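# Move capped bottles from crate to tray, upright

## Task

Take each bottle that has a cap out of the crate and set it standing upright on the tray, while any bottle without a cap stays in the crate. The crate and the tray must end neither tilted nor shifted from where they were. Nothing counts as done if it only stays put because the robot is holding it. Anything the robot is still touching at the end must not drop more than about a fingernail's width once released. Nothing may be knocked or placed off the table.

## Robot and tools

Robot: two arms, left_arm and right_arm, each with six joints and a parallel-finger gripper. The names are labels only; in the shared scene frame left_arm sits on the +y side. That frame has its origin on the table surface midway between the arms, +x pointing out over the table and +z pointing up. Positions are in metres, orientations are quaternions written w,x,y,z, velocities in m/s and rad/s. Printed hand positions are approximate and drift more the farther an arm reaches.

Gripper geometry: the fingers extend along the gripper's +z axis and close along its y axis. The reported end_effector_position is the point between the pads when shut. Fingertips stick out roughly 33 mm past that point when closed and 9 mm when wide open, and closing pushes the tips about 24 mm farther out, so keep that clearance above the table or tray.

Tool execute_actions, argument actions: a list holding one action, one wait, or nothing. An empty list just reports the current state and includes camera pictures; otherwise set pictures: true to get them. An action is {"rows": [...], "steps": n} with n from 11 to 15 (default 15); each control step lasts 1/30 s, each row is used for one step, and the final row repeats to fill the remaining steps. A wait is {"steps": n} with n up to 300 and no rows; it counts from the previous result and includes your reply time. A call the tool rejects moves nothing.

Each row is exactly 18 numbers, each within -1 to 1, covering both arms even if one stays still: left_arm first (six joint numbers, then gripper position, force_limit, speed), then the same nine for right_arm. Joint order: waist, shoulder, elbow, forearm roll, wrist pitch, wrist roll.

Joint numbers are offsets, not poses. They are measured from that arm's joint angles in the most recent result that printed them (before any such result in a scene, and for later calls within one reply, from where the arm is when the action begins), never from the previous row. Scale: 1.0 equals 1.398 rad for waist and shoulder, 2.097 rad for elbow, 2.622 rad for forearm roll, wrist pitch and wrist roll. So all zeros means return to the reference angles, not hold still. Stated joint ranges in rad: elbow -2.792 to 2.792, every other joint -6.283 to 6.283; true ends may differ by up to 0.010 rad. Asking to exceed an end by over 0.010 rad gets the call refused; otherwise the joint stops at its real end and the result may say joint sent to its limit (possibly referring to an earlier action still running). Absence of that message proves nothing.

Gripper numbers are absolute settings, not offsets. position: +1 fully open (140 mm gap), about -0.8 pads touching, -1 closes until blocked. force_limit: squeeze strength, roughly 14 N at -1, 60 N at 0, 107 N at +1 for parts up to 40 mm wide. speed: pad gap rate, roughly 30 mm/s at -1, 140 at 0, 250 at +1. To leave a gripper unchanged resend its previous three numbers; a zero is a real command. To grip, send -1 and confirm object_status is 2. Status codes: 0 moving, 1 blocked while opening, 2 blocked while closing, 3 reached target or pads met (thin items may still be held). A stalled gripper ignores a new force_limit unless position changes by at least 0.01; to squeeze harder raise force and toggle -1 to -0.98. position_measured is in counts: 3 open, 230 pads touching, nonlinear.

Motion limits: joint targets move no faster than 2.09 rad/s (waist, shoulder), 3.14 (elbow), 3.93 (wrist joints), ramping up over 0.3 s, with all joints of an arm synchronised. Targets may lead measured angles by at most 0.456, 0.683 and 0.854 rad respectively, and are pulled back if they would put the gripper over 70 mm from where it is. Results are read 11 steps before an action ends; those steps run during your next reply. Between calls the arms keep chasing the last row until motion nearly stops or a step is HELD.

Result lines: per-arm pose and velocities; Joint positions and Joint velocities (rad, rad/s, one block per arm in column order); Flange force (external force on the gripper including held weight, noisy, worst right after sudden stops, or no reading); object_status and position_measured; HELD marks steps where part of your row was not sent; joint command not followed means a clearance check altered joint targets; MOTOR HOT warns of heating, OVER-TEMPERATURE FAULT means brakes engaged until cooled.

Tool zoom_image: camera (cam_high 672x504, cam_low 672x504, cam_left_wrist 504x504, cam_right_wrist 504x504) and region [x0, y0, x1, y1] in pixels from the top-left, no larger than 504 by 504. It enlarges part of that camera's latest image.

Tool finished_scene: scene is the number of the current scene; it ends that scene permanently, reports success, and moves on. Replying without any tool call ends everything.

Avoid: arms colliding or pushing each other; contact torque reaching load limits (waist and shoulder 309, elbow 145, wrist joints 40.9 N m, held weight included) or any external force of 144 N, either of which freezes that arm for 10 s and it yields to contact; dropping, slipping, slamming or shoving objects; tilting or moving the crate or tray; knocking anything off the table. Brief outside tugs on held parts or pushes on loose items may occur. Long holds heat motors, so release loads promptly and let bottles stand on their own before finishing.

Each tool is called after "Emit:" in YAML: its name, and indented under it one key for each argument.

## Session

Emit:
execute_actions:
  actions: []

Scene clock: 0.00 s of 6600.00 s.
left_arm: end_effector_position=(+0.5720, +0.4918, +0.2452) position_measured=3 object_status=3 end_effector_quat_wxyz=(+0.130, +0.054, +0.686, +0.714) end_effector_velocity=(-0.000, -0.001, +0.000) end_effector_angular_velocity=(+0.000, -0.000, -0.001) | right_arm: end_effector_position=(+0.3056, -0.3410, +0.3686) position_measured=3 object_status=3 end_effector_quat_wxyz=(+0.135, +0.579, +0.781, -0.190) end_effector_velocity=(+0.000, -0.000, -0.000) end_effector_angular_velocity=(-0.001, -0.000, -0.000)
Joint positions: left_arm=[-0.376  0.489  2.086  1.359  1.765  3.592] | right_arm=[ 0.598 -0.009  1.773 -0.333  1.711  0.469]
Joint velocities: left_arm=[-0.001  0.    -0.    -0.     0.    -0.   ] | right_arm=[-0.     0.     0.    -0.001  0.     0.   ]
Flange force (N, the push that the arm receives, along the gripper's own x y z axes): no reading

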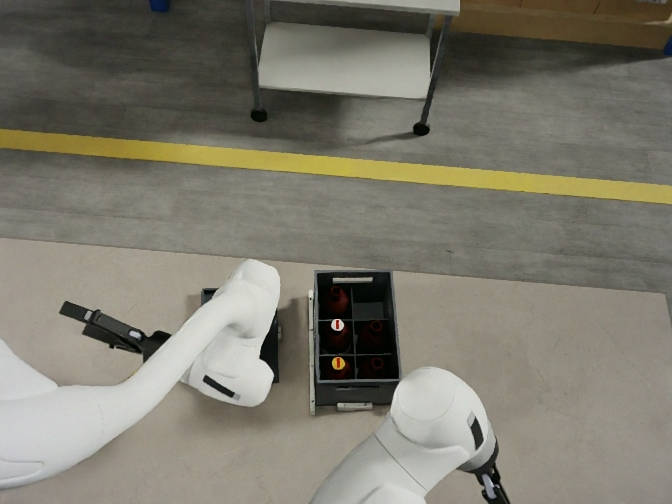

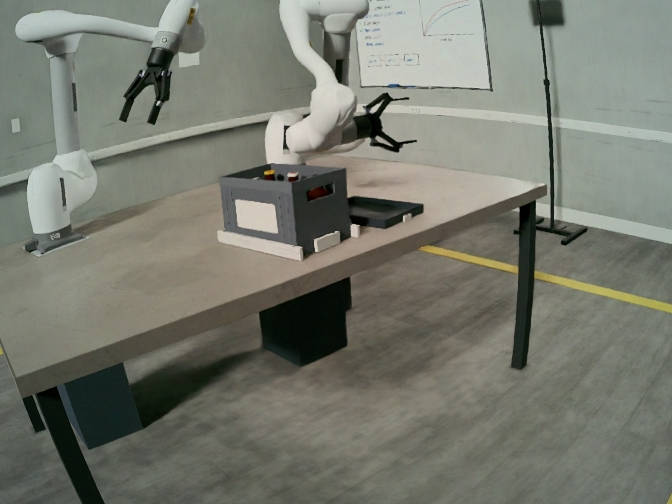

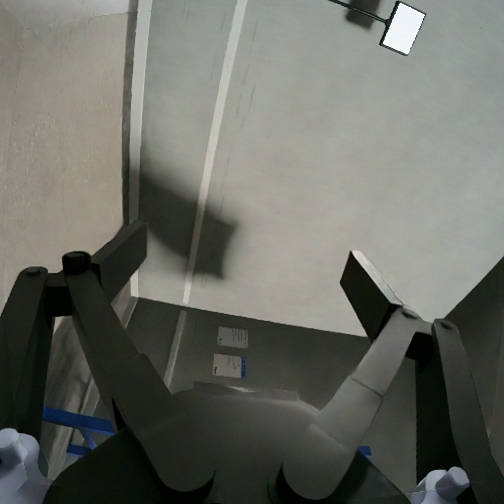

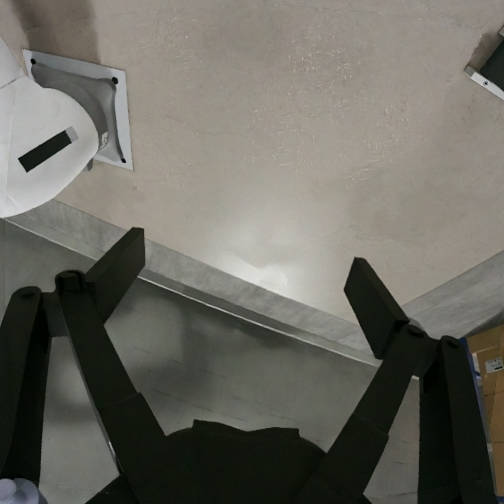

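Emit:
execute_actions:
  actions:
    - {"rows":[[0,0,-0.45,0,0,0.177,-0.15,0,0,-0.5,0,0,0,0,0,1,0,0]]}

Emit:
execute_actions:
  actions:
    - {"steps":40}

Emit:
execute_actions:
  actions:
    - {"rows":[[-0.086,0,0,-0.518,-0.097,0,-0.15,0,0,0,0,0,0,0,0,1,0,0]]}

Emit:
execute_actions:
  actions:
    - {"steps":45}

Emit:
execute_actions:
  actions:
    - {"rows":[[0,0.0215,0.0675,0,-0.0655,0,-0.15,0,0,0,0,0,0,0,0,1,0,0]]}

Emit:
execute_actions:
  actions:
    - {"steps":28}
  pictures: true

Scene clock: 1.03 s of 6600.00 s.
left_arm: end_effector_position=(+0.5914, +0.4802, +0.2562) position_measured=21 object_status=0 end_effector_quat_wxyz=(+0.133, +0.048, +0.692, +0.708) end_effector_velocity=(+0.367, -0.219, +0.222) end_effector_angular_velocity=(-0.334, -0.209, +0.025) | right_arm: end_effector_position=(+0.3136, -0.3534, +0.3686) position_measured=3 object_status=3 end_effector_quat_wxyz=(+0.132, +0.592, +0.771, -0.192) end_effector_velocity=(+0.156, -0.251, +0.000) end_effector_angular_velocity=(-0.001, -0.001, -0.664)
Joint positions: left_arm=[-0.376  0.489  2.036  1.359  1.765  3.626] | right_arm=[ 0.565 -0.009  1.773 -0.333  1.711  0.469]
Joint velocities: left_arm=[ 0.001  0.    -0.965  0.     0.     0.64 ] | right_arm=[-0.665 -0.    -0.    -0.002  0.    -0.   ]
Flange force (N, the push that the arm receives, along the gripper's own x y z axes): left_arm=[-0.2 7.7 -2.9] | right_arm=[-4.6 -2.6 -2.1]
Steps of this call (steps 1 to 27: nothing new was sent; steps 28 to 31: the first 4 steps of this action). Readings (joint positions | what the end effector reports):
28: left_arm=[-0.376 0.489 2.086 1.359 1.765 3.592] | right_arm=[0.598 -0.009 1.773 -0.333 1.711 0.469] | left_arm position_measured=3 object_status=0 | right_arm position_measured=3 object_status=3
29: left_arm=[-0.376 0.489 2.081 1.359 1.765 3.596] | right_arm=[0.595 -0.009 1.773 -0.333 1.711 0.469] | left_arm position_measured=6 object_status=0 | right_arm position_measured=3 object_status=3
31: the state above

Scene clock: 2.37 s of 6600.00 s.
left_arm: end_effector_position=(+0.8142, +0.3467, +0.6009) position_measured=148 object_status=3 end_effector_quat_wxyz=(+0.271, -0.087, +0.768, +0.574) end_effector_velocity=(+0.000, -0.001, +0.002) end_effector_angular_velocity=(-0.001, -0.001, -0.000) | right_arm: end_effector_position=(+0.3776, -0.6363, +0.3686) position_measured=3 object_status=3 end_effector_quat_wxyz=(+0.062, +0.812, +0.536, -0.225) end_effector_velocity=(+0.000, -0.001, +0.000) end_effector_angular_velocity=(-0.001, +0.001, +0.001)
Joint positions: left_arm=[-0.376  0.489  1.143  1.359  1.765  4.056] | right_arm=[-0.101 -0.009  1.773 -0.333  1.711  0.469]
Joint velocities: left_arm=[-0.     0.    -0.004 -0.     0.     0.001] | right_arm=[-0.     0.     0.    -0.002  0.    -0.001]
Flange force (N, the push that the arm receives, along the gripper's own x y z axes): left_arm=[3.5 4.7 -2.3] | right_arm=[0.8 -1.3 -3.5]
Kept back: nothing.
Steps of this call (steps 1 to 11: the last 11 steps of your previous action; steps 12 to 40: the robot went on to your last target). Readings (joint positions | what the end effector reports):
1: left_arm=[-0.376 0.489 2.003 1.359 1.765 3.648] | right_arm=[0.539 -0.009 1.773 -0.333 1.711 0.469] | left_arm position_measured=29 object_status=0 | right_arm position_measured=3 object_status=3
2: left_arm=[-0.376 0.489 1.973 1.359 1.765 3.667] | right_arm=[0.507 -0.009 1.773 -0.333 1.711 0.469] | left_arm position_measured=37 object_status=0 | right_arm position_measured=3 object_status=3
4: left_arm=[-0.376 0.489 1.917 1.359 1.765 3.701] | right_arm=[0.448 -0.009 1.773 -0.333 1.711 0.469] | left_arm position_measured=52 object_status=0 | right_arm position_measured=3 object_status=3
8: left_arm=[-0.376 0.489 1.805 1.359 1.765 3.759] | right_arm=[0.336 -0.009 1.773 -0.333 1.711 0.469] | left_arm position_measured=82 object_status=0 | right_arm position_measured=3 object_status=3
40: the state above

Scene clock: 2.50 s of 6600.00 s.
left_arm: end_effector_position=(+0.8154, +0.3335, +0.5803) position_measured=148 object_status=3 end_effector_quat_wxyz=(+0.264, -0.077, +0.789, +0.550) end_effector_velocity=(+0.015, -0.268, -0.392) end_effector_angular_velocity=(-1.095, +0.555, -0.439) | right_arm: end_effector_position=(+0.3776, -0.6363, +0.3686) position_measured=3 object_status=3 end_effector_quat_wxyz=(+0.062, +0.812, +0.536, -0.225) end_effector_velocity=(+0.000, -0.000, -0.000) end_effector_angular_velocity=(+0.000, -0.000, +0.000)
Joint positions: left_arm=[-0.385  0.489  1.143  1.295  1.747  4.056] | right_arm=[-0.101 -0.009  1.773 -0.333  1.711  0.469]
Joint velocities: left_arm=[-0.17   0.     0.    -1.205 -0.357 -0.   ] | right_arm=[-0.001  0.    -0.    -0.    -0.    -0.001]
Flange force (N, the push that the arm receives, along the gripper's own x y z axes): left_arm=[1.0 4.6 -2.9] | right_arm=[1.2 -2.3 -3.4]
Steps of this call (steps 1 to 4: the first 4 steps of this action). Readings (joint positions | what the end effector reports):
1: left_arm=[-0.376 0.489 1.143 1.359 1.765 4.056] | right_arm=[-0.101 -0.009 1.773 -0.333 1.711 0.469] | left_arm position_measured=148 object_status=3 | right_arm position_measured=3 object_status=3
2: left_arm=[-0.377 0.489 1.143 1.352 1.763 4.056] | right_arm=[-0.101 -0.009 1.773 -0.333 1.711 0.469] | left_arm position_measured=148 object_status=3 | right_arm position_measured=3 object_status=3
4: the state above

Scene clock: 4.00 s of 6600.00 s.
left_arm: end_effector_position=(+0.6546, -0.0481, +0.3330) position_measured=148 object_status=3 end_effector_quat_wxyz=(-0.000, +0.002, +1.000, +0.001) end_effector_velocity=(-0.001, -0.001, -0.000) end_effector_angular_velocity=(-0.002, +0.001, -0.000) | right_arm: end_effector_position=(+0.3776, -0.6363, +0.3686) position_measured=3 object_status=3 end_effector_quat_wxyz=(+0.062, +0.812, +0.536, -0.225) end_effector_velocity=(+0.000, -0.001, -0.000) end_effector_angular_velocity=(-0.001, -0.000, -0.002)
Joint positions: left_arm=[-0.496  0.489  1.143  0.001  1.511  4.056] | right_arm=[-0.101 -0.009  1.773 -0.333  1.711  0.469]
Joint velocities: left_arm=[-0.     0.     0.    -0.003 -0.001  0.   ] | right_arm=[-0.001  0.001 -0.    -0.001 -0.     0.001]
Flange force (N, the push that the arm receives, along the gripper's own x y z axes): left_arm=[3.5 -1.1 -2.6] | right_arm=[2.1 -2.6 -2.8]
Kept back: nothing.
Steps of this call (steps 1 to 11: the last 11 steps of your previous action; steps 12 to 45: the robot went on to your last target). Readings (joint positions | what the end effector reports):
1: left_arm=[-0.390 0.489 1.143 1.254 1.734 4.056] | right_arm=[-0.101 -0.009 1.773 -0.333 1.711 0.469] | left_arm position_measured=148 object_status=3 | right_arm position_measured=3 object_status=3
2: left_arm=[-0.396 0.489 1.143 1.216 1.724 4.056] | right_arm=[-0.101 -0.009 1.773 -0.333 1.711 0.469] | left_arm position_measured=148 object_status=3 | right_arm position_measured=3 object_status=3
4: left_arm=[-0.404 0.489 1.143 1.144 1.705 4.056] | right_arm=[-0.101 -0.009 1.773 -0.333 1.711 0.469] | left_arm position_measured=148 object_status=3 | right_arm position_measured=3 object_status=3
8: left_arm=[-0.420 0.489 1.143 1.000 1.672 4.056] | right_arm=[-0.101 -0.009 1.773 -0.333 1.711 0.469] | left_arm position_measured=148 object_status=3 | right_arm position_measured=3 object_status=3
45: the state above

Scene clock: 4.13 s of 6600.00 s.
left_arm: end_effector_position=(+0.6564, -0.0496, +0.2986) position_measured=148 object_status=3 end_effector_quat_wxyz=(-0.000, +0.002, +1.000, +0.001) end_effector_velocity=(+0.009, -0.009, -0.560) end_effector_angular_velocity=(+0.033, +0.049, -0.000) | right_arm: end_effector_position=(+0.3776, -0.6363, +0.3686) position_measured=3 object_status=3 end_effector_quat_wxyz=(+0.062, +0.812, +0.536, -0.225) end_effector_velocity=(-0.000, -0.000, +0.000) end_effector_angular_velocity=(-0.001, +0.001, -0.000)
Joint positions: left_arm=[-0.496  0.499  1.19   0.001  1.454  4.056] | right_arm=[-0.101 -0.009  1.773 -0.333  1.711  0.469]
Joint velocities: left_arm=[ 0.     0.17   0.748 -0.004 -0.859  0.   ] | right_arm=[ 0.    -0.     0.    -0.001  0.001  0.001]
Flange force (N, the push that the arm receives, along the gripper's own x y z axes): left_arm=[-4.9 -4.6 -0.1] | right_arm=[-0.1 -4.3 -3.3]
Steps of this call (steps 1 to 4: the first 4 steps of this action). Readings (joint positions | what the end effector reports):
1: left_arm=[-0.496 0.489 1.143 0.001 1.510 4.056] | right_arm=[-0.101 -0.009 1.773 -0.333 1.711 0.469] | left_arm position_measured=148 object_status=3 | right_arm position_measured=3 object_status=3
2: left_arm=[-0.496 0.490 1.148 0.001 1.503 4.056] | right_arm=[-0.101 -0.009 1.773 -0.333 1.711 0.469] | left_arm position_measured=148 object_status=3 | right_arm position_measured=3 object_status=3
4: the state above

Scene clock: 5.07 s of 6600.00 s.
left_arm: end_effector_position=(+0.6564, -0.0496, +0.2292) position_measured=148 object_status=3 end_effector_quat_wxyz=(-0.000, +0.002, +1.000, +0.001) end_effector_velocity=(+0.000, +0.001, -0.000) end_effector_angular_velocity=(-0.000, -0.000, +0.001) | right_arm: end_effector_position=(+0.3776, -0.6363, +0.3686) position_measured=3 object_status=3 end_effector_quat_wxyz=(+0.062, +0.812, +0.536, -0.225) end_effector_velocity=(+0.000, -0.001, +0.000) end_effector_angular_velocity=(-0.001, +0.000, -0.000)
Joint positions: left_arm=[-0.496  0.519  1.284  0.001  1.339  4.056] | right_arm=[-0.101 -0.009  1.773 -0.333  1.711  0.469]
Joint velocities: left_arm=[ 0.001  0.     0.    -0.    -0.    -0.   ] | right_arm=[-0.     0.    -0.    -0.001  0.    -0.   ]
Flange force (N, the push that the arm receives, along the gripper's own x y z axes): left_arm=[1.8 1.0 -3.2] | right_arm=[1.9 -1.8 -4.0]
Kept back: nothing.
Steps of this call (steps 1 to 11: the last 11 steps of your previous action; steps 12 to 28: the robot went on to your last target). Readings (joint positions | what the end effector reports):
1: left_arm=[-0.496 0.504 1.213 0.001 1.427 4.056] | right_arm=[-0.101 -0.009 1.773 -0.333 1.711 0.469] | left_arm position_measured=148 object_status=3 | right_arm position_measured=3 object_status=3
2: left_arm=[-0.496 0.509 1.233 0.001 1.402 4.056] | right_arm=[-0.101 -0.009 1.773 -0.333 1.711 0.469] | left_arm position_measured=148 object_status=3 | right_arm position_measured=3 object_status=3
4: left_arm=[-0.496 0.516 1.265 0.001 1.362 4.056] | right_arm=[-0.101 -0.009 1.773 -0.333 1.711 0.469] | left_arm position_measured=148 object_status=3 | right_arm position_measured=3 object_status=3
8: left_arm=[-0.496 0.519 1.282 0.001 1.341 4.056] | right_arm=[-0.101 -0.009 1.773 -0.333 1.711 0.469] | left_arm position_measured=148 object_status=3 | right_arm position_measured=3 object_status=3
28: the state above

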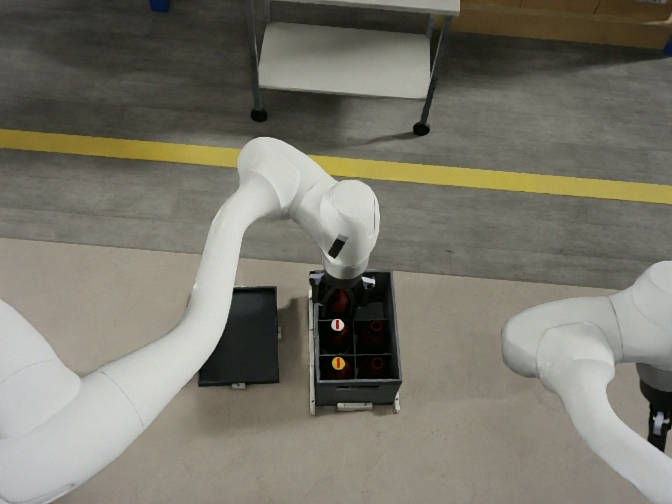

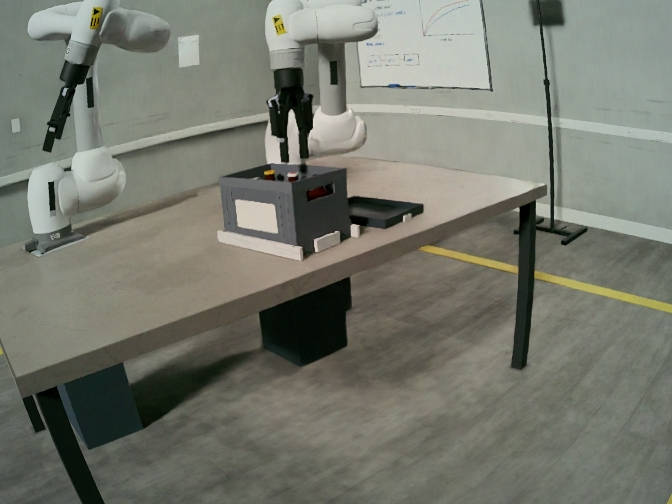

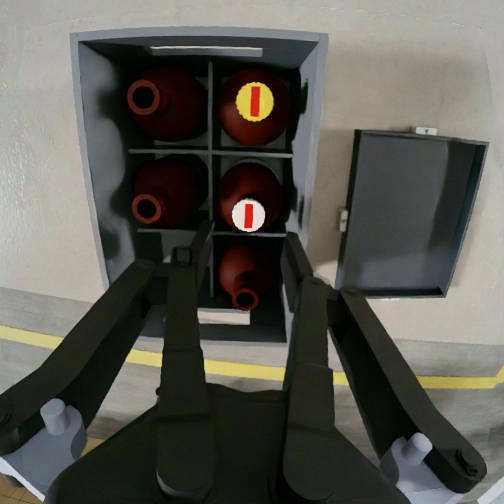

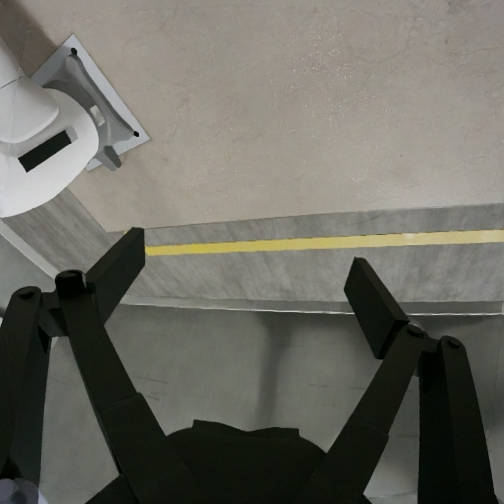

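Emit:
execute_actions:
  actions:
    - {"rows":[[0,0.0217,0.0347,0,-0.0394,0,-0.15,0,0,0,0,0,0,0,0,1,0,0]]}

Emit:
execute_actions:
  actions:
    - {"rows":[[0,0,0,0,0,0,-1,0,0,0,0,0,0,0,0,1,0,0]]}

Emit:
execute_actions:
  actions:
    - {"rows":[[0,-0.0217,-0.0347,0,0.0394,0,-1,0,0,0,0,0,0,0,0,1,0,0]]}

Emit:
execute_actions:
  actions:
    - {"rows":[[0,-0.0197,-0.092,0,0.0839,0,-1,0,0,0,0,0,0,0,0,1,0,0]]}

Emit:
execute_actions:
  actions:
    - {"steps":18}

Emit:
execute_actions:
  actions:
    - {"rows":[[0.1874,-0.0688,0.0678,0,-0.0175,0.1,-1,0,0,0,0,0,0,0,0,1,0,0]]}

Emit:
execute_actions:
  actions:
    - {"steps":32}
  pictures: true

Scene clock: 6.13 s of 6600.00 s.
left_arm: end_effector_position=(+0.6568, -0.0497, +0.1949) position_measured=148 object_status=3 end_effector_quat_wxyz=(-0.000, +0.002, +1.000, +0.001) end_effector_velocity=(-0.017, +0.013, -0.518) end_effector_angular_velocity=(+0.053, +0.069, -0.001) | right_arm: end_effector_position=(+0.3776, -0.6363, +0.3686) position_measured=3 object_status=3 end_effector_quat_wxyz=(+0.062, +0.812, +0.536, -0.225) end_effector_velocity=(-0.000, +0.000, +0.000) end_effector_angular_velocity=(+0.001, -0.000, -0.001)
Joint positions: left_arm=[-0.496  0.535  1.323  0.001  1.285  4.056] | right_arm=[-0.101 -0.009  1.773 -0.333  1.711  0.469]
Joint velocities: left_arm=[-0.001  0.256  0.559  0.    -0.728 -0.   ] | right_arm=[-0.    -0.001 -0.     0.001  0.001 -0.   ]
Flange force (N, the push that the arm receives, along the gripper's own x y z axes): left_arm=[1.3 -2.7 2.0] | right_arm=[0.9 -3.3 -3.9]
Steps of this call (steps 1 to 15: the robot went on to your last target; steps 16 to 28: nothing new was sent; steps 29 to 32: the first 4 steps of this action). Readings (joint positions | what the end effector reports):
29: left_arm=[-0.496 0.519 1.285 0.001 1.339 4.056] | right_arm=[-0.101 -0.009 1.773 -0.333 1.711 0.469] | left_arm position_measured=148 object_status=3 | right_arm position_measured=3 object_status=3
30: left_arm=[-0.496 0.521 1.289 0.001 1.332 4.056] | right_arm=[-0.101 -0.009 1.773 -0.333 1.711 0.469] | left_arm position_measured=148 object_status=3 | right_arm position_measured=3 object_status=3
32: the state above

Scene clock: 6.63 s of 6600.00 s.
left_arm: end_effector_position=(+0.6565, -0.0496, +0.1644) position_measured=167 object_status=0 end_effector_quat_wxyz=(-0.000, +0.002, +1.000, +0.001) end_effector_velocity=(-0.000, -0.001, +0.000) end_effector_angular_velocity=(-0.001, -0.001, -0.000) | right_arm: end_effector_position=(+0.3776, -0.6363, +0.3686) position_measured=3 object_status=3 end_effector_quat_wxyz=(+0.062, +0.812, +0.536, -0.225) end_effector_velocity=(+0.001, +0.000, -0.000) end_effector_angular_velocity=(+0.001, -0.000, +0.000)
Joint positions: left_arm=[-0.496  0.55   1.357  0.001  1.236  4.056] | right_arm=[-0.101 -0.009  1.773 -0.333  1.711  0.469]
Joint velocities: left_arm=[-0.001 -0.    -0.    -0.    -0.    -0.   ] | right_arm=[-0.     0.001 -0.     0.001 -0.001 -0.   ]
Flange force (N, the push that the arm receives, along the gripper's own x y z axes): left_arm=[3.5 0.1 -4.1] | right_arm=[1.9 -3.4 -3.9]
Steps of this call (steps 1 to 11: the last 11 steps of your previous action; steps 12 to 15: the first 4 steps of this action, its rows measured from where the robot was after step 11). Readings (joint positions | what the end effector reports):
11: left_arm=[-0.496 0.550 1.357 0.001 1.236 4.056] | right_arm=[-0.101 -0.009 1.773 -0.333 1.711 0.469] | left_arm position_measured=148 object_status=3 | right_arm position_measured=3 object_status=3
12: left_arm=[-0.496 0.550 1.357 0.001 1.236 4.056] | right_arm=[-0.101 -0.009 1.773 -0.333 1.711 0.469] | left_arm position_measured=148 object_status=0 | right_arm position_measured=3 object_status=3
13: left_arm=[-0.496 0.550 1.357 0.001 1.236 4.056] | right_arm=[-0.101 -0.009 1.773 -0.333 1.711 0.469] | left_arm position_measured=151 object_status=0 | right_arm position_measured=3 object_status=3
15: the state above

Scene clock: 7.13 s of 6600.00 s.
left_arm: end_effector_position=(+0.6574, -0.0503, +0.1981) position_measured=194 object_status=2 end_effector_quat_wxyz=(+0.000, +0.002, +1.000, +0.000) end_effector_velocity=(+0.017, -0.013, +0.525) end_effector_angular_velocity=(-0.057, -0.074, +0.001) | right_arm: end_effector_position=(+0.3776, -0.6363, +0.3686) position_measured=3 object_status=3 end_effector_quat_wxyz=(+0.062, +0.812, +0.536, -0.225) end_effector_velocity=(-0.000, -0.000, +0.000) end_effector_angular_velocity=(+0.000, -0.001, -0.001)
Joint positions: left_arm=[-0.496  0.534  1.318  0.001  1.289  4.056] | right_arm=[-0.101 -0.009  1.773 -0.333  1.711  0.469]
Joint velocities: left_arm=[-0.    -0.259 -0.567  0.     0.732 -0.   ] | right_arm=[-0. -0.  0.  0. -0.  0.]
Flange force (N, the push that the arm receives, along the gripper's own x y z axes): left_arm=[1.8 -0.4 -4.1] | right_arm=[0.1 -3.8 -3.6]
Steps of this call (steps 1 to 11: the last 11 steps of your previous action; steps 12 to 15: the first 4 steps of this action, its rows measured from where the robot was after step 11). Readings (joint positions | what the end effector reports):
11: left_arm=[-0.496 0.550 1.357 0.001 1.236 4.056] | right_arm=[-0.101 -0.009 1.773 -0.333 1.711 0.469] | left_arm position_measured=194 object_status=2 | right_arm position_measured=3 object_status=3
12: left_arm=[-0.496 0.550 1.357 0.001 1.236 4.056] | right_arm=[-0.101 -0.009 1.773 -0.333 1.711 0.469] | left_arm position_measured=194 object_status=2 | right_arm position_measured=3 object_status=3
13: left_arm=[-0.496 0.548 1.353 0.001 1.242 4.056] | right_arm=[-0.101 -0.009 1.773 -0.333 1.711 0.469] | left_arm position_measured=194 object_status=2 | right_arm position_measured=3 object_status=3
15: the state above

Scene clock: 7.63 s of 6600.00 s.
left_arm: end_effector_position=(+0.6586, -0.0513, +0.2608) position_measured=194 object_status=2 end_effector_quat_wxyz=(-0.000, +0.002, +1.000, +0.001) end_effector_velocity=(+0.035, -0.026, +0.554) end_effector_angular_velocity=(-0.038, -0.050, +0.001) | right_arm: end_effector_position=(+0.3776, -0.6363, +0.3686) position_measured=3 object_status=3 end_effector_quat_wxyz=(+0.062, +0.812, +0.536, -0.225) end_effector_velocity=(+0.000, +0.000, +0.000) end_effector_angular_velocity=(+0.001, -0.000, +0.002)
Joint positions: left_arm=[-0.496  0.513  1.236  0.001  1.393  4.056] | right_arm=[-0.101 -0.009  1.773 -0.333  1.711  0.469]
Joint velocities: left_arm=[ 0.    -0.13  -0.806  0.001  0.874 -0.   ] | right_arm=[-0.    -0.    -0.     0.    -0.    -0.002]
Flange force (N, the push that the arm receives, along the gripper's own x y z axes): left_arm=[-0.1 -0.9 0.4] | right_arm=[0.0 -5.6 -3.8]
Steps of this call (steps 1 to 11: the last 11 steps of your previous action; steps 12 to 15: the first 4 steps of this action, its rows measured from where the robot was after step 11). Readings (joint positions | what the end effector reports):
11: left_arm=[-0.496 0.519 1.284 0.001 1.339 4.056] | right_arm=[-0.101 -0.009 1.773 -0.333 1.711 0.469] | left_arm position_measured=194 object_status=2 | right_arm position_measured=3 object_status=3
12: left_arm=[-0.496 0.519 1.284 0.001 1.339 4.056] | right_arm=[-0.101 -0.009 1.773 -0.333 1.711 0.469] | left_arm position_measured=194 object_status=2 | right_arm position_measured=3 object_status=3
13: left_arm=[-0.496 0.519 1.279 0.001 1.346 4.056] | right_arm=[-0.101 -0.009 1.773 -0.333 1.711 0.469] | left_arm position_measured=194 object_status=2 | right_arm position_measured=3 object_status=3
15: the state above

Scene clock: 8.23 s of 6600.00 s.
left_arm: end_effector_position=(+0.6567, -0.0497, +0.3594) position_measured=194 object_status=2 end_effector_quat_wxyz=(+0.000, +0.002, +1.000, +0.000) end_effector_velocity=(-0.000, +0.001, +0.001) end_effector_angular_velocity=(+0.000, +0.001, +0.000) | right_arm: end_effector_position=(+0.3776, -0.6363, +0.3686) position_measured=3 object_status=3 end_effector_quat_wxyz=(+0.062, +0.812, +0.536, -0.225) end_effector_velocity=(+0.000, -0.000, +0.000) end_effector_angular_velocity=(-0.001, -0.001, +0.001)
Joint positions: left_arm=[-0.496  0.492  1.092  0.001  1.559  4.056] | right_arm=[-0.101 -0.009  1.773 -0.333  1.711  0.469]
Joint velocities: left_arm=[ 0.    -0.001 -0.001 -0.     0.002 -0.   ] | right_arm=[ 0.001 -0.     0.    -0.002 -0.001 -0.   ]
Flange force (N, the push that the arm receives, along the gripper's own x y z axes): left_arm=[3.1 1.3 2.1] | right_arm=[2.0 -4.4 -3.0]
Kept back: nothing.
Steps of this call (steps 1 to 11: the last 11 steps of your previous action; steps 12 to 18: the robot went on to your last target). Readings (joint positions | what the end effector reports):
1: left_arm=[-0.496 0.509 1.211 0.001 1.421 4.056] | right_arm=[-0.101 -0.009 1.773 -0.333 1.711 0.469] | left_arm position_measured=194 object_status=2 | right_arm position_measured=3 object_status=3
2: left_arm=[-0.496 0.505 1.189 0.001 1.447 4.056] | right_arm=[-0.101 -0.009 1.773 -0.333 1.711 0.469] | left_arm position_measured=194 object_status=2 | right_arm position_measured=3 object_status=3
4: left_arm=[-0.496 0.500 1.146 0.001 1.497 4.056] | right_arm=[-0.101 -0.009 1.773 -0.333 1.711 0.469] | left_arm position_measured=194 object_status=2 | right_arm position_measured=3 object_status=3
8: left_arm=[-0.496 0.492 1.097 0.001 1.552 4.056] | right_arm=[-0.101 -0.009 1.773 -0.333 1.711 0.469] | left_arm position_measured=194 object_status=2 | right_arm position_measured=3 object_status=3
18: the state above

Scene clock: 8.37 s of 6600.00 s.
left_arm: end_effector_position=(+0.6667, -0.0230, +0.3586) position_measured=194 object_status=2 end_effector_quat_wxyz=(-0.001, +0.002, +1.000, +0.001) end_effector_velocity=(+0.182, +0.490, +0.012) end_effector_angular_velocity=(+0.001, +0.003, +0.021) | right_arm: end_effector_position=(+0.3776, -0.6363, +0.3686) position_measured=3 object_status=3 end_effector_quat_wxyz=(+0.062, +0.812, +0.536, -0.225) end_effector_velocity=(+0.000, -0.000, +0.000) end_effector_angular_velocity=(-0.001, -0.001, +0.001)
Joint positions: left_arm=[-0.464  0.48   1.111  0.     1.553  4.089] | right_arm=[-0.101 -0.009  1.773 -0.333  1.711  0.469]
Joint velocities: left_arm=[ 0.596 -0.215  0.303  0.    -0.086  0.575] | right_arm=[ 0.    -0.001 -0.    -0.001 -0.    -0.   ]
Flange force (N, the push that the arm receives, along the gripper's own x y z axes): left_arm=[5.1 1.4 2.1] | right_arm=[0.8 -2.4 -3.0]
Steps of this call (steps 1 to 4: the first 4 steps of this action). Readings (joint positions | what the end effector reports):
1: left_arm=[-0.496 0.492 1.092 0.001 1.559 4.056] | right_arm=[-0.101 -0.009 1.773 -0.333 1.711 0.469] | left_arm position_measured=194 object_status=2 | right_arm position_measured=3 object_status=3
2: left_arm=[-0.493 0.491 1.094 0.001 1.558 4.060] | right_arm=[-0.101 -0.009 1.773 -0.333 1.711 0.469] | left_arm position_measured=194 object_status=2 | right_arm position_measured=3 object_status=3
4: the state above

Scene clock: 9.43 s of 6600.00 s.
left_arm: end_effector_position=(+0.7106, +0.1682, +0.3593) position_measured=194 object_status=2 end_effector_quat_wxyz=(-0.000, +0.002, +1.000, +0.001) end_effector_velocity=(-0.000, -0.001, +0.000) end_effector_angular_velocity=(-0.000, -0.001, -0.001) | right_arm: end_effector_position=(+0.3776, -0.6363, +0.3686) position_measured=3 object_status=3 end_effector_quat_wxyz=(+0.062, +0.812, +0.536, -0.225) end_effector_velocity=(-0.000, +0.001, +0.000) end_effector_angular_velocity=(+0.001, -0.000, -0.000)
Joint positions: left_arm=[-0.234  0.396  1.234  0.001  1.513  4.318] | right_arm=[-0.101 -0.009  1.773 -0.333  1.711  0.469]
Joint velocities: left_arm=[-0.001 -0.     0.     0.    -0.001  0.   ] | right_arm=[ 0.    -0.    -0.     0.001  0.     0.   ]
Flange force (N, the push that the arm receives, along the gripper's own x y z axes): left_arm=[5.7 -2.2 2.8] | right_arm=[0.4 -3.9 -2.0]
Kept back: nothing.
Steps of this call (steps 1 to 11: the last 11 steps of your previous action; steps 12 to 30: the robot went on to your last target; steps 31 to 32: nothing new was sent). Readings (joint positions | what the end effector reports):
1: left_arm=[-0.444 0.473 1.120 0.000 1.550 4.108] | right_arm=[-0.101 -0.009 1.773 -0.333 1.711 0.469] | left_arm position_measured=194 object_status=2 | right_arm position_measured=3 object_status=3
2: left_arm=[-0.427 0.466 1.130 0.001 1.547 4.125] | right_arm=[-0.101 -0.009 1.773 -0.333 1.711 0.469] | left_arm position_measured=194 object_status=2 | right_arm position_measured=3 object_status=3
4: left_arm=[-0.394 0.454 1.148 0.001 1.541 4.159] | right_arm=[-0.101 -0.009 1.773 -0.333 1.711 0.469] | left_arm position_measured=194 object_status=2 | right_arm position_measured=3 object_status=3
8: left_arm=[-0.326 0.429 1.184 0.001 1.529 4.226] | right_arm=[-0.101 -0.009 1.773 -0.333 1.711 0.469] | left_arm position_measured=194 object_status=2 | right_arm position_measured=3 object_status=3
32: the state above
All arms were judged still, so your last target was given up. Only a new action makes them travel on or press farther. Fingers that are still opening or closing keep moving.

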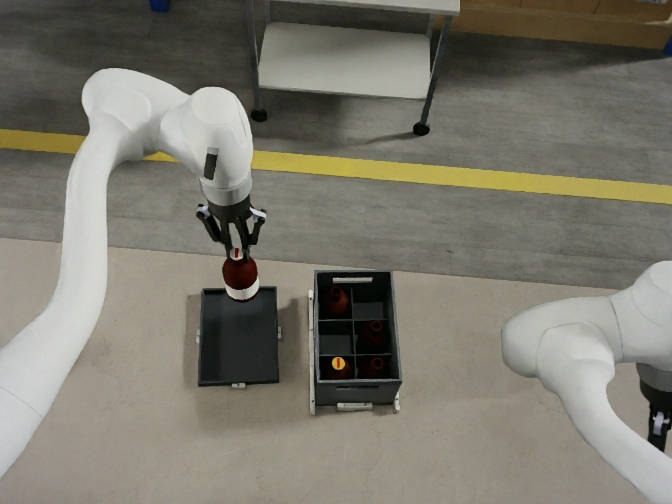

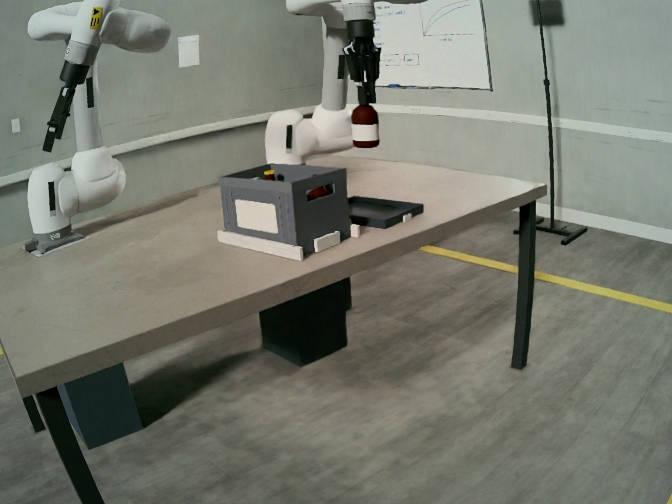

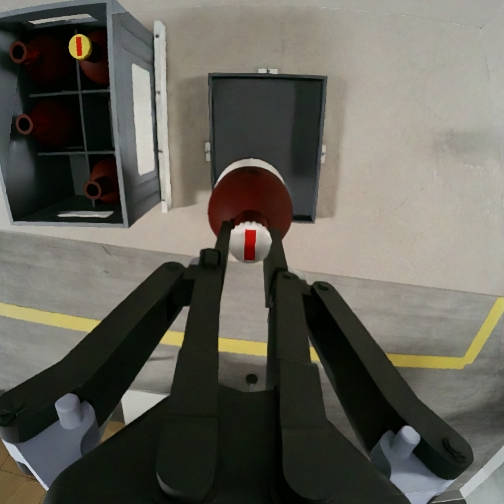

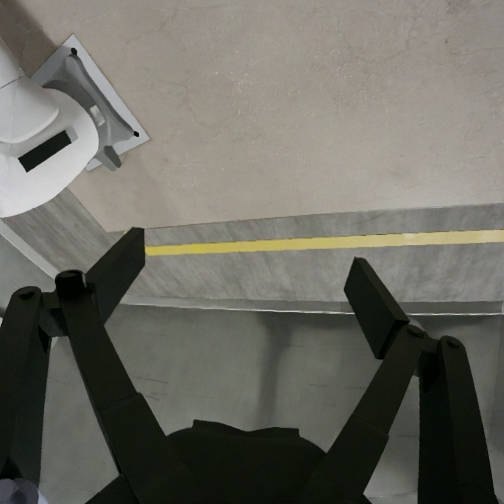

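Emit:
execute_actions:
  actions:
    - {"rows":[[0,0.0456,0.1165,0,-0.118,0,-1,0,0,0,0,0,0,0,0,1,0,0]]}

Emit:
execute_actions:
  actions:
    - {"steps":24}

Emit:
execute_actions:
  actions:
    - {"rows":[[0,0.002,0.0025,0,-0.003,0,-1,0,0,0,0,0,0,0,0,1,0,0],[0,0.002,0.0025,0,-0.003,0,-1,0,0,0,0,0,0,0,0,1,0,0],[0,0.002,0.0025,0,-0.003,0,-1,0,0,0,0,0,0,0,0,1,0,0],[0,0.002,0.0025,0,-0.003,0,-1,0,0,0,0,0,0,0,0,1,0,0],[0,0.0041,0.005,0,-0.0062,0,-1,0,0,0,0,0,0,0,0,1,0,0]]}

Emit:
execute_actions:
  actions:
    - {"steps":18}

Scene clock: 10.87 s of 6600.00 s.
left_arm: end_effector_position=(+0.7139, +0.1668, +0.3251) position_measured=194 object_status=2 end_effector_quat_wxyz=(-0.000, +0.002, +1.000, +0.000) end_effector_velocity=(+0.032, -0.014, -0.573) end_effector_angular_velocity=(+0.029, +0.069, -0.001) | right_arm: end_effector_position=(+0.3776, -0.6363, +0.3686) position_measured=3 object_status=3 end_effector_quat_wxyz=(+0.062, +0.812, +0.536, -0.225) end_effector_velocity=(+0.000, +0.000, -0.000) end_effector_angular_velocity=(-0.001, -0.001, +0.000)
Joint positions: left_arm=[-0.234  0.407  1.279  0.001  1.456  4.318] | right_arm=[-0.101 -0.009  1.773 -0.333  1.711  0.469]
Joint velocities: left_arm=[-0.     0.211  0.727  0.    -0.864 -0.   ] | right_arm=[ 0.     0.     0.    -0.    -0.001  0.001]
Flange force (N, the push that the arm receives, along the gripper's own x y z axes): left_arm=[0.6 -2.7 3.0] | right_arm=[-0.2 -1.5 -2.1]
Steps of this call (steps 1 to 39: nothing new was sent; steps 40 to 43: the first 4 steps of this action). Readings (joint positions | what the end effector reports):
40: left_arm=[-0.234 0.396 1.234 0.001 1.513 4.318] | right_arm=[-0.101 -0.009 1.773 -0.333 1.711 0.469] | left_arm position_measured=194 object_status=2 | right_arm position_measured=3 object_status=3
41: left_arm=[-0.234 0.397 1.239 0.001 1.506 4.318] | right_arm=[-0.101 -0.009 1.773 -0.333 1.711 0.469] | left_arm position_measured=194 object_status=2 | right_arm position_measured=3 object_status=3
43: the state above

Scene clock: 11.67 s of 6600.00 s.
left_arm: end_effector_position=(+0.7107, +0.1681, +0.1753) position_measured=194 object_status=2 end_effector_quat_wxyz=(+0.000, +0.002, +1.000, +0.000) end_effector_velocity=(+0.000, -0.000, -0.000) end_effector_angular_velocity=(-0.000, -0.001, -0.000) | right_arm: end_effector_position=(+0.3776, -0.6363, +0.3686) position_measured=3 object_status=3 end_effector_quat_wxyz=(+0.062, +0.812, +0.536, -0.225) end_effector_velocity=(+0.000, +0.000, -0.000) end_effector_angular_velocity=(+0.000, +0.001, +0.001)
Joint positions: left_arm=[-0.234  0.459  1.478  0.001  1.204  4.318] | right_arm=[-0.101 -0.009  1.773 -0.333  1.711  0.469]
Joint velocities: left_arm=[-0.     0.    -0.     0.    -0.001  0.   ] | right_arm=[ 0.     0.001 -0.    -0.    -0.    -0.002]
Flange force (N, the push that the arm receives, along the gripper's own x y z axes): left_arm=[3.1 -2.6 1.3] | right_arm=[2.8 -3.2 -3.4]
Kept back: nothing.
Steps of this call (steps 1 to 11: the last 11 steps of your previous action; steps 12 to 24: the robot went on to your last target). Readings (joint positions | what the end effector reports):
1: left_arm=[-0.234 0.413 1.302 0.001 1.428 4.318] | right_arm=[-0.101 -0.009 1.773 -0.333 1.711 0.469] | left_arm position_measured=194 object_status=2 | right_arm position_measured=3 object_status=3
2: left_arm=[-0.234 0.418 1.321 0.001 1.403 4.318] | right_arm=[-0.101 -0.009 1.773 -0.333 1.711 0.469] | left_arm position_measured=194 object_status=2 | right_arm position_measured=3 object_status=3
4: left_arm=[-0.234 0.429 1.361 0.001 1.352 4.318] | right_arm=[-0.101 -0.009 1.773 -0.333 1.711 0.469] | left_arm position_measured=194 object_status=2 | right_arm position_measured=3 object_status=3
8: left_arm=[-0.234 0.450 1.440 0.001 1.252 4.318] | right_arm=[-0.101 -0.009 1.773 -0.333 1.711 0.469] | left_arm position_measured=194 object_status=2 | right_arm position_measured=3 object_status=3
24: the state above

Scene clock: 11.80 s of 6600.00 s.
left_arm: end_effector_position=(+0.7106, +0.1682, +0.1715) position_measured=194 object_status=2 end_effector_quat_wxyz=(+0.000, +0.002, +1.000, +0.000) end_effector_velocity=(+0.002, -0.000, -0.016) end_effector_angular_velocity=(-0.002, -0.005, +0.000) | right_arm: end_effector_position=(+0.3776, -0.6363, +0.3686) position_measured=3 object_status=3 end_effector_quat_wxyz=(+0.062, +0.812, +0.536, -0.225) end_effector_velocity=(-0.000, +0.000, +0.000) end_effector_angular_velocity=(+0.001, -0.000, -0.000)
Joint positions: left_arm=[-0.234  0.462  1.482  0.001  1.198  4.318] | right_arm=[-0.101 -0.009  1.773 -0.333  1.711  0.469]
Joint velocities: left_arm=[ 0.001  0.01   0.015 -0.    -0.03   0.   ] | right_arm=[-0.    -0.001 -0.     0.001  0.    -0.   ]
Flange force (N, the push that the arm receives, along the gripper's own x y z axes): left_arm=[1.3 -1.7 0.8] | right_arm=[2.1 -1.2 -4.2]
Steps of this call (steps 1 to 4: the first 4 steps of this action). Readings (joint positions | what the end effector reports):
1: left_arm=[-0.234 0.459 1.478 0.001 1.203 4.318] | right_arm=[-0.101 -0.009 1.773 -0.333 1.711 0.469] | left_arm position_measured=194 object_status=2 | right_arm position_measured=3 object_status=3
2: left_arm=[-0.234 0.460 1.479 0.001 1.201 4.318] | right_arm=[-0.101 -0.009 1.773 -0.333 1.711 0.469] | left_arm position_measured=194 object_status=2 | right_arm position_measured=3 object_status=3
4: the state above

Scene clock: 12.40 s of 6600.00 s.
left_arm: end_effector_position=(+0.7106, +0.1682, +0.1653) position_measured=194 object_status=2 end_effector_quat_wxyz=(+0.000, +0.002, +1.000, +0.000) end_effector_velocity=(+0.000, -0.000, -0.000) end_effector_angular_velocity=(-0.000, -0.000, +0.000) | right_arm: end_effector_position=(+0.3776, -0.6363, +0.3686) position_measured=3 object_status=3 end_effector_quat_wxyz=(+0.062, +0.812, +0.536, -0.225) end_effector_velocity=(+0.000, -0.000, -0.000) end_effector_angular_velocity=(+0.000, -0.000, -0.000)
Joint positions: left_arm=[-0.234  0.465  1.489  0.001  1.187  4.318] | right_arm=[-0.101 -0.009  1.773 -0.333  1.711  0.469]
Joint velocities: left_arm=[ 0.     0.    -0.    -0.    -0.001 -0.   ] | right_arm=[-0.     0.     0.     0.    -0.001 -0.   ]
Flange force (N, the push that the arm receives, along the gripper's own x y z axes): left_arm=[4.1 -0.5 1.1] | right_arm=[-0.8 -1.7 -1.6]
Kept back: nothing.
Steps of this call (steps 1 to 11: the last 11 steps of your previous action; steps 12 to 18: the robot went on to your last target). Readings (joint positions | what the end effector reports):
1: left_arm=[-0.234 0.462 1.483 0.001 1.197 4.318] | right_arm=[-0.101 -0.009 1.773 -0.333 1.711 0.469] | left_arm position_measured=194 object_status=2 | right_arm position_measured=3 object_status=3
2: left_arm=[-0.234 0.463 1.484 0.001 1.194 4.318] | right_arm=[-0.101 -0.009 1.773 -0.333 1.711 0.469] | left_arm position_measured=194 object_status=2 | right_arm position_measured=3 object_status=3
4: left_arm=[-0.234 0.464 1.487 0.001 1.190 4.318] | right_arm=[-0.101 -0.009 1.773 -0.333 1.711 0.469] | left_arm position_measured=194 object_status=2 | right_arm position_measured=3 object_status=3
8: left_arm=[-0.234 0.465 1.488 0.001 1.188 4.318] | right_arm=[-0.101 -0.009 1.773 -0.333 1.711 0.469] | left_arm position_measured=194 object_status=2 | right_arm position_measured=3 object_status=3
18: the state above

Emit:
execute_actions:
  actions:
    - {"rows":[[0,0.0018,0.0022,0,-0.0027,0,-1,0,0,0,0,0,0,0,0,1,0,0]]}

Emit:
execute_actions:
  actions:
    - {"steps":15}

Scene clock: 12.93 s of 6600.00 s.
left_arm: end_effector_position=(+0.7106, +0.1682, +0.1621) position_measured=194 object_status=2 end_effector_quat_wxyz=(+0.000, +0.002, +1.000, +0.000) end_effector_velocity=(+0.006, -0.002, -0.006) end_effector_angular_velocity=(-0.008, -0.018, +0.001) | right_arm: end_effector_position=(+0.3776, -0.6363, +0.3686) position_measured=3 object_status=3 end_effector_quat_wxyz=(+0.062, +0.812, +0.536, -0.225) end_effector_velocity=(+0.000, +0.000, -0.000) end_effector_angular_velocity=(+0.001, -0.001, -0.000)
Joint positions: left_arm=[-0.234  0.467  1.492  0.001  1.182  4.318] | right_arm=[-0.101 -0.009  1.773 -0.333  1.711  0.469]
Joint velocities: left_arm=[ 0.001  0.003  0.006 -0.    -0.03   0.   ] | right_arm=[ 0.    -0.     0.     0.001 -0.     0.001]
Flange force (N, the push that the arm receives, along the gripper's own x y z axes): left_arm=[-0.5 -0.7 -10.2] | right_arm=[0.5 -4.9 -2.4]
Steps of this call (steps 1 to 12: the robot went on to your last target; steps 13 to 16: the first 4 steps of this action). Readings (joint positions | what the end effector reports):
13: left_arm=[-0.234 0.465 1.489 0.001 1.187 4.318] | right_arm=[-0.101 -0.009 1.773 -0.333 1.711 0.469] | left_arm position_measured=194 object_status=2 | right_arm position_measured=3 object_status=3
14: left_arm=[-0.234 0.466 1.490 0.001 1.185 4.318] | right_arm=[-0.101 -0.009 1.773 -0.333 1.711 0.469] | left_arm position_measured=194 object_status=2 | right_arm position_measured=3 object_status=3
16: the state above

Scene clock: 13.43 s of 6600.00 s.
left_arm: end_effector_position=(+0.7105, +0.1682, +0.1610) position_measured=194 object_status=2 end_effector_quat_wxyz=(+0.000, +0.002, +1.000, +0.000) end_effector_velocity=(+0.000, -0.000, -0.001) end_effector_angular_velocity=(+0.000, +0.000, +0.000) | right_arm: end_effector_position=(+0.3776, -0.6363, +0.3686) position_measured=3 object_status=3 end_effector_quat_wxyz=(+0.062, +0.812, +0.536, -0.225) end_effector_velocity=(+0.000, -0.000, +0.000) end_effector_angular_velocity=(-0.001, +0.000, +0.001)
Joint positions: left_arm=[-0.234  0.468  1.493  0.001  1.18   4.318] | right_arm=[-0.101 -0.009  1.773 -0.333  1.711  0.469]
Joint velocities: left_arm=[-0.     0.001  0.    -0.    -0.001 -0.   ] | right_arm=[ 0.     0.    -0.    -0.001  0.    -0.001]
Flange force (N, the push that the arm receives, along the gripper's own x y z axes): left_arm=[-5.4 -5.4 -49.5] | right_arm=[2.7 -3.9 -2.8]
Kept back: nothing.
Steps of this call (steps 1 to 11: the last 11 steps of your previous action; steps 12 to 15: the robot went on to your last target). Readings (joint positions | what the end effector reports):
1: left_arm=[-0.234 0.467 1.492 0.001 1.181 4.318] | right_arm=[-0.101 -0.009 1.773 -0.333 1.711 0.469] | left_arm position_measured=194 object_status=2 | right_arm position_measured=3 object_status=3
2: left_arm=[-0.234 0.467 1.492 0.001 1.181 4.318] | right_arm=[-0.101 -0.009 1.773 -0.333 1.711 0.469] | left_arm position_measured=194 object_status=2 | right_arm position_measured=3 object_status=3
4: left_arm=[-0.234 0.467 1.493 0.001 1.180 4.318] | right_arm=[-0.101 -0.009 1.773 -0.333 1.711 0.469] | left_arm position_measured=194 object_status=2 | right_arm position_measured=3 object_status=3
8: left_arm=[-0.234 0.467 1.493 0.001 1.180 4.318] | right_arm=[-0.101 -0.009 1.773 -0.333 1.711 0.469] | left_arm position_measured=194 object_status=2 | right_arm position_measured=3 object_status=3
15: the state above
All arms were judged still, so your last target was given up. Only a new action makes them travel on or press farther. Fingers that are still opening or closing keep moving.


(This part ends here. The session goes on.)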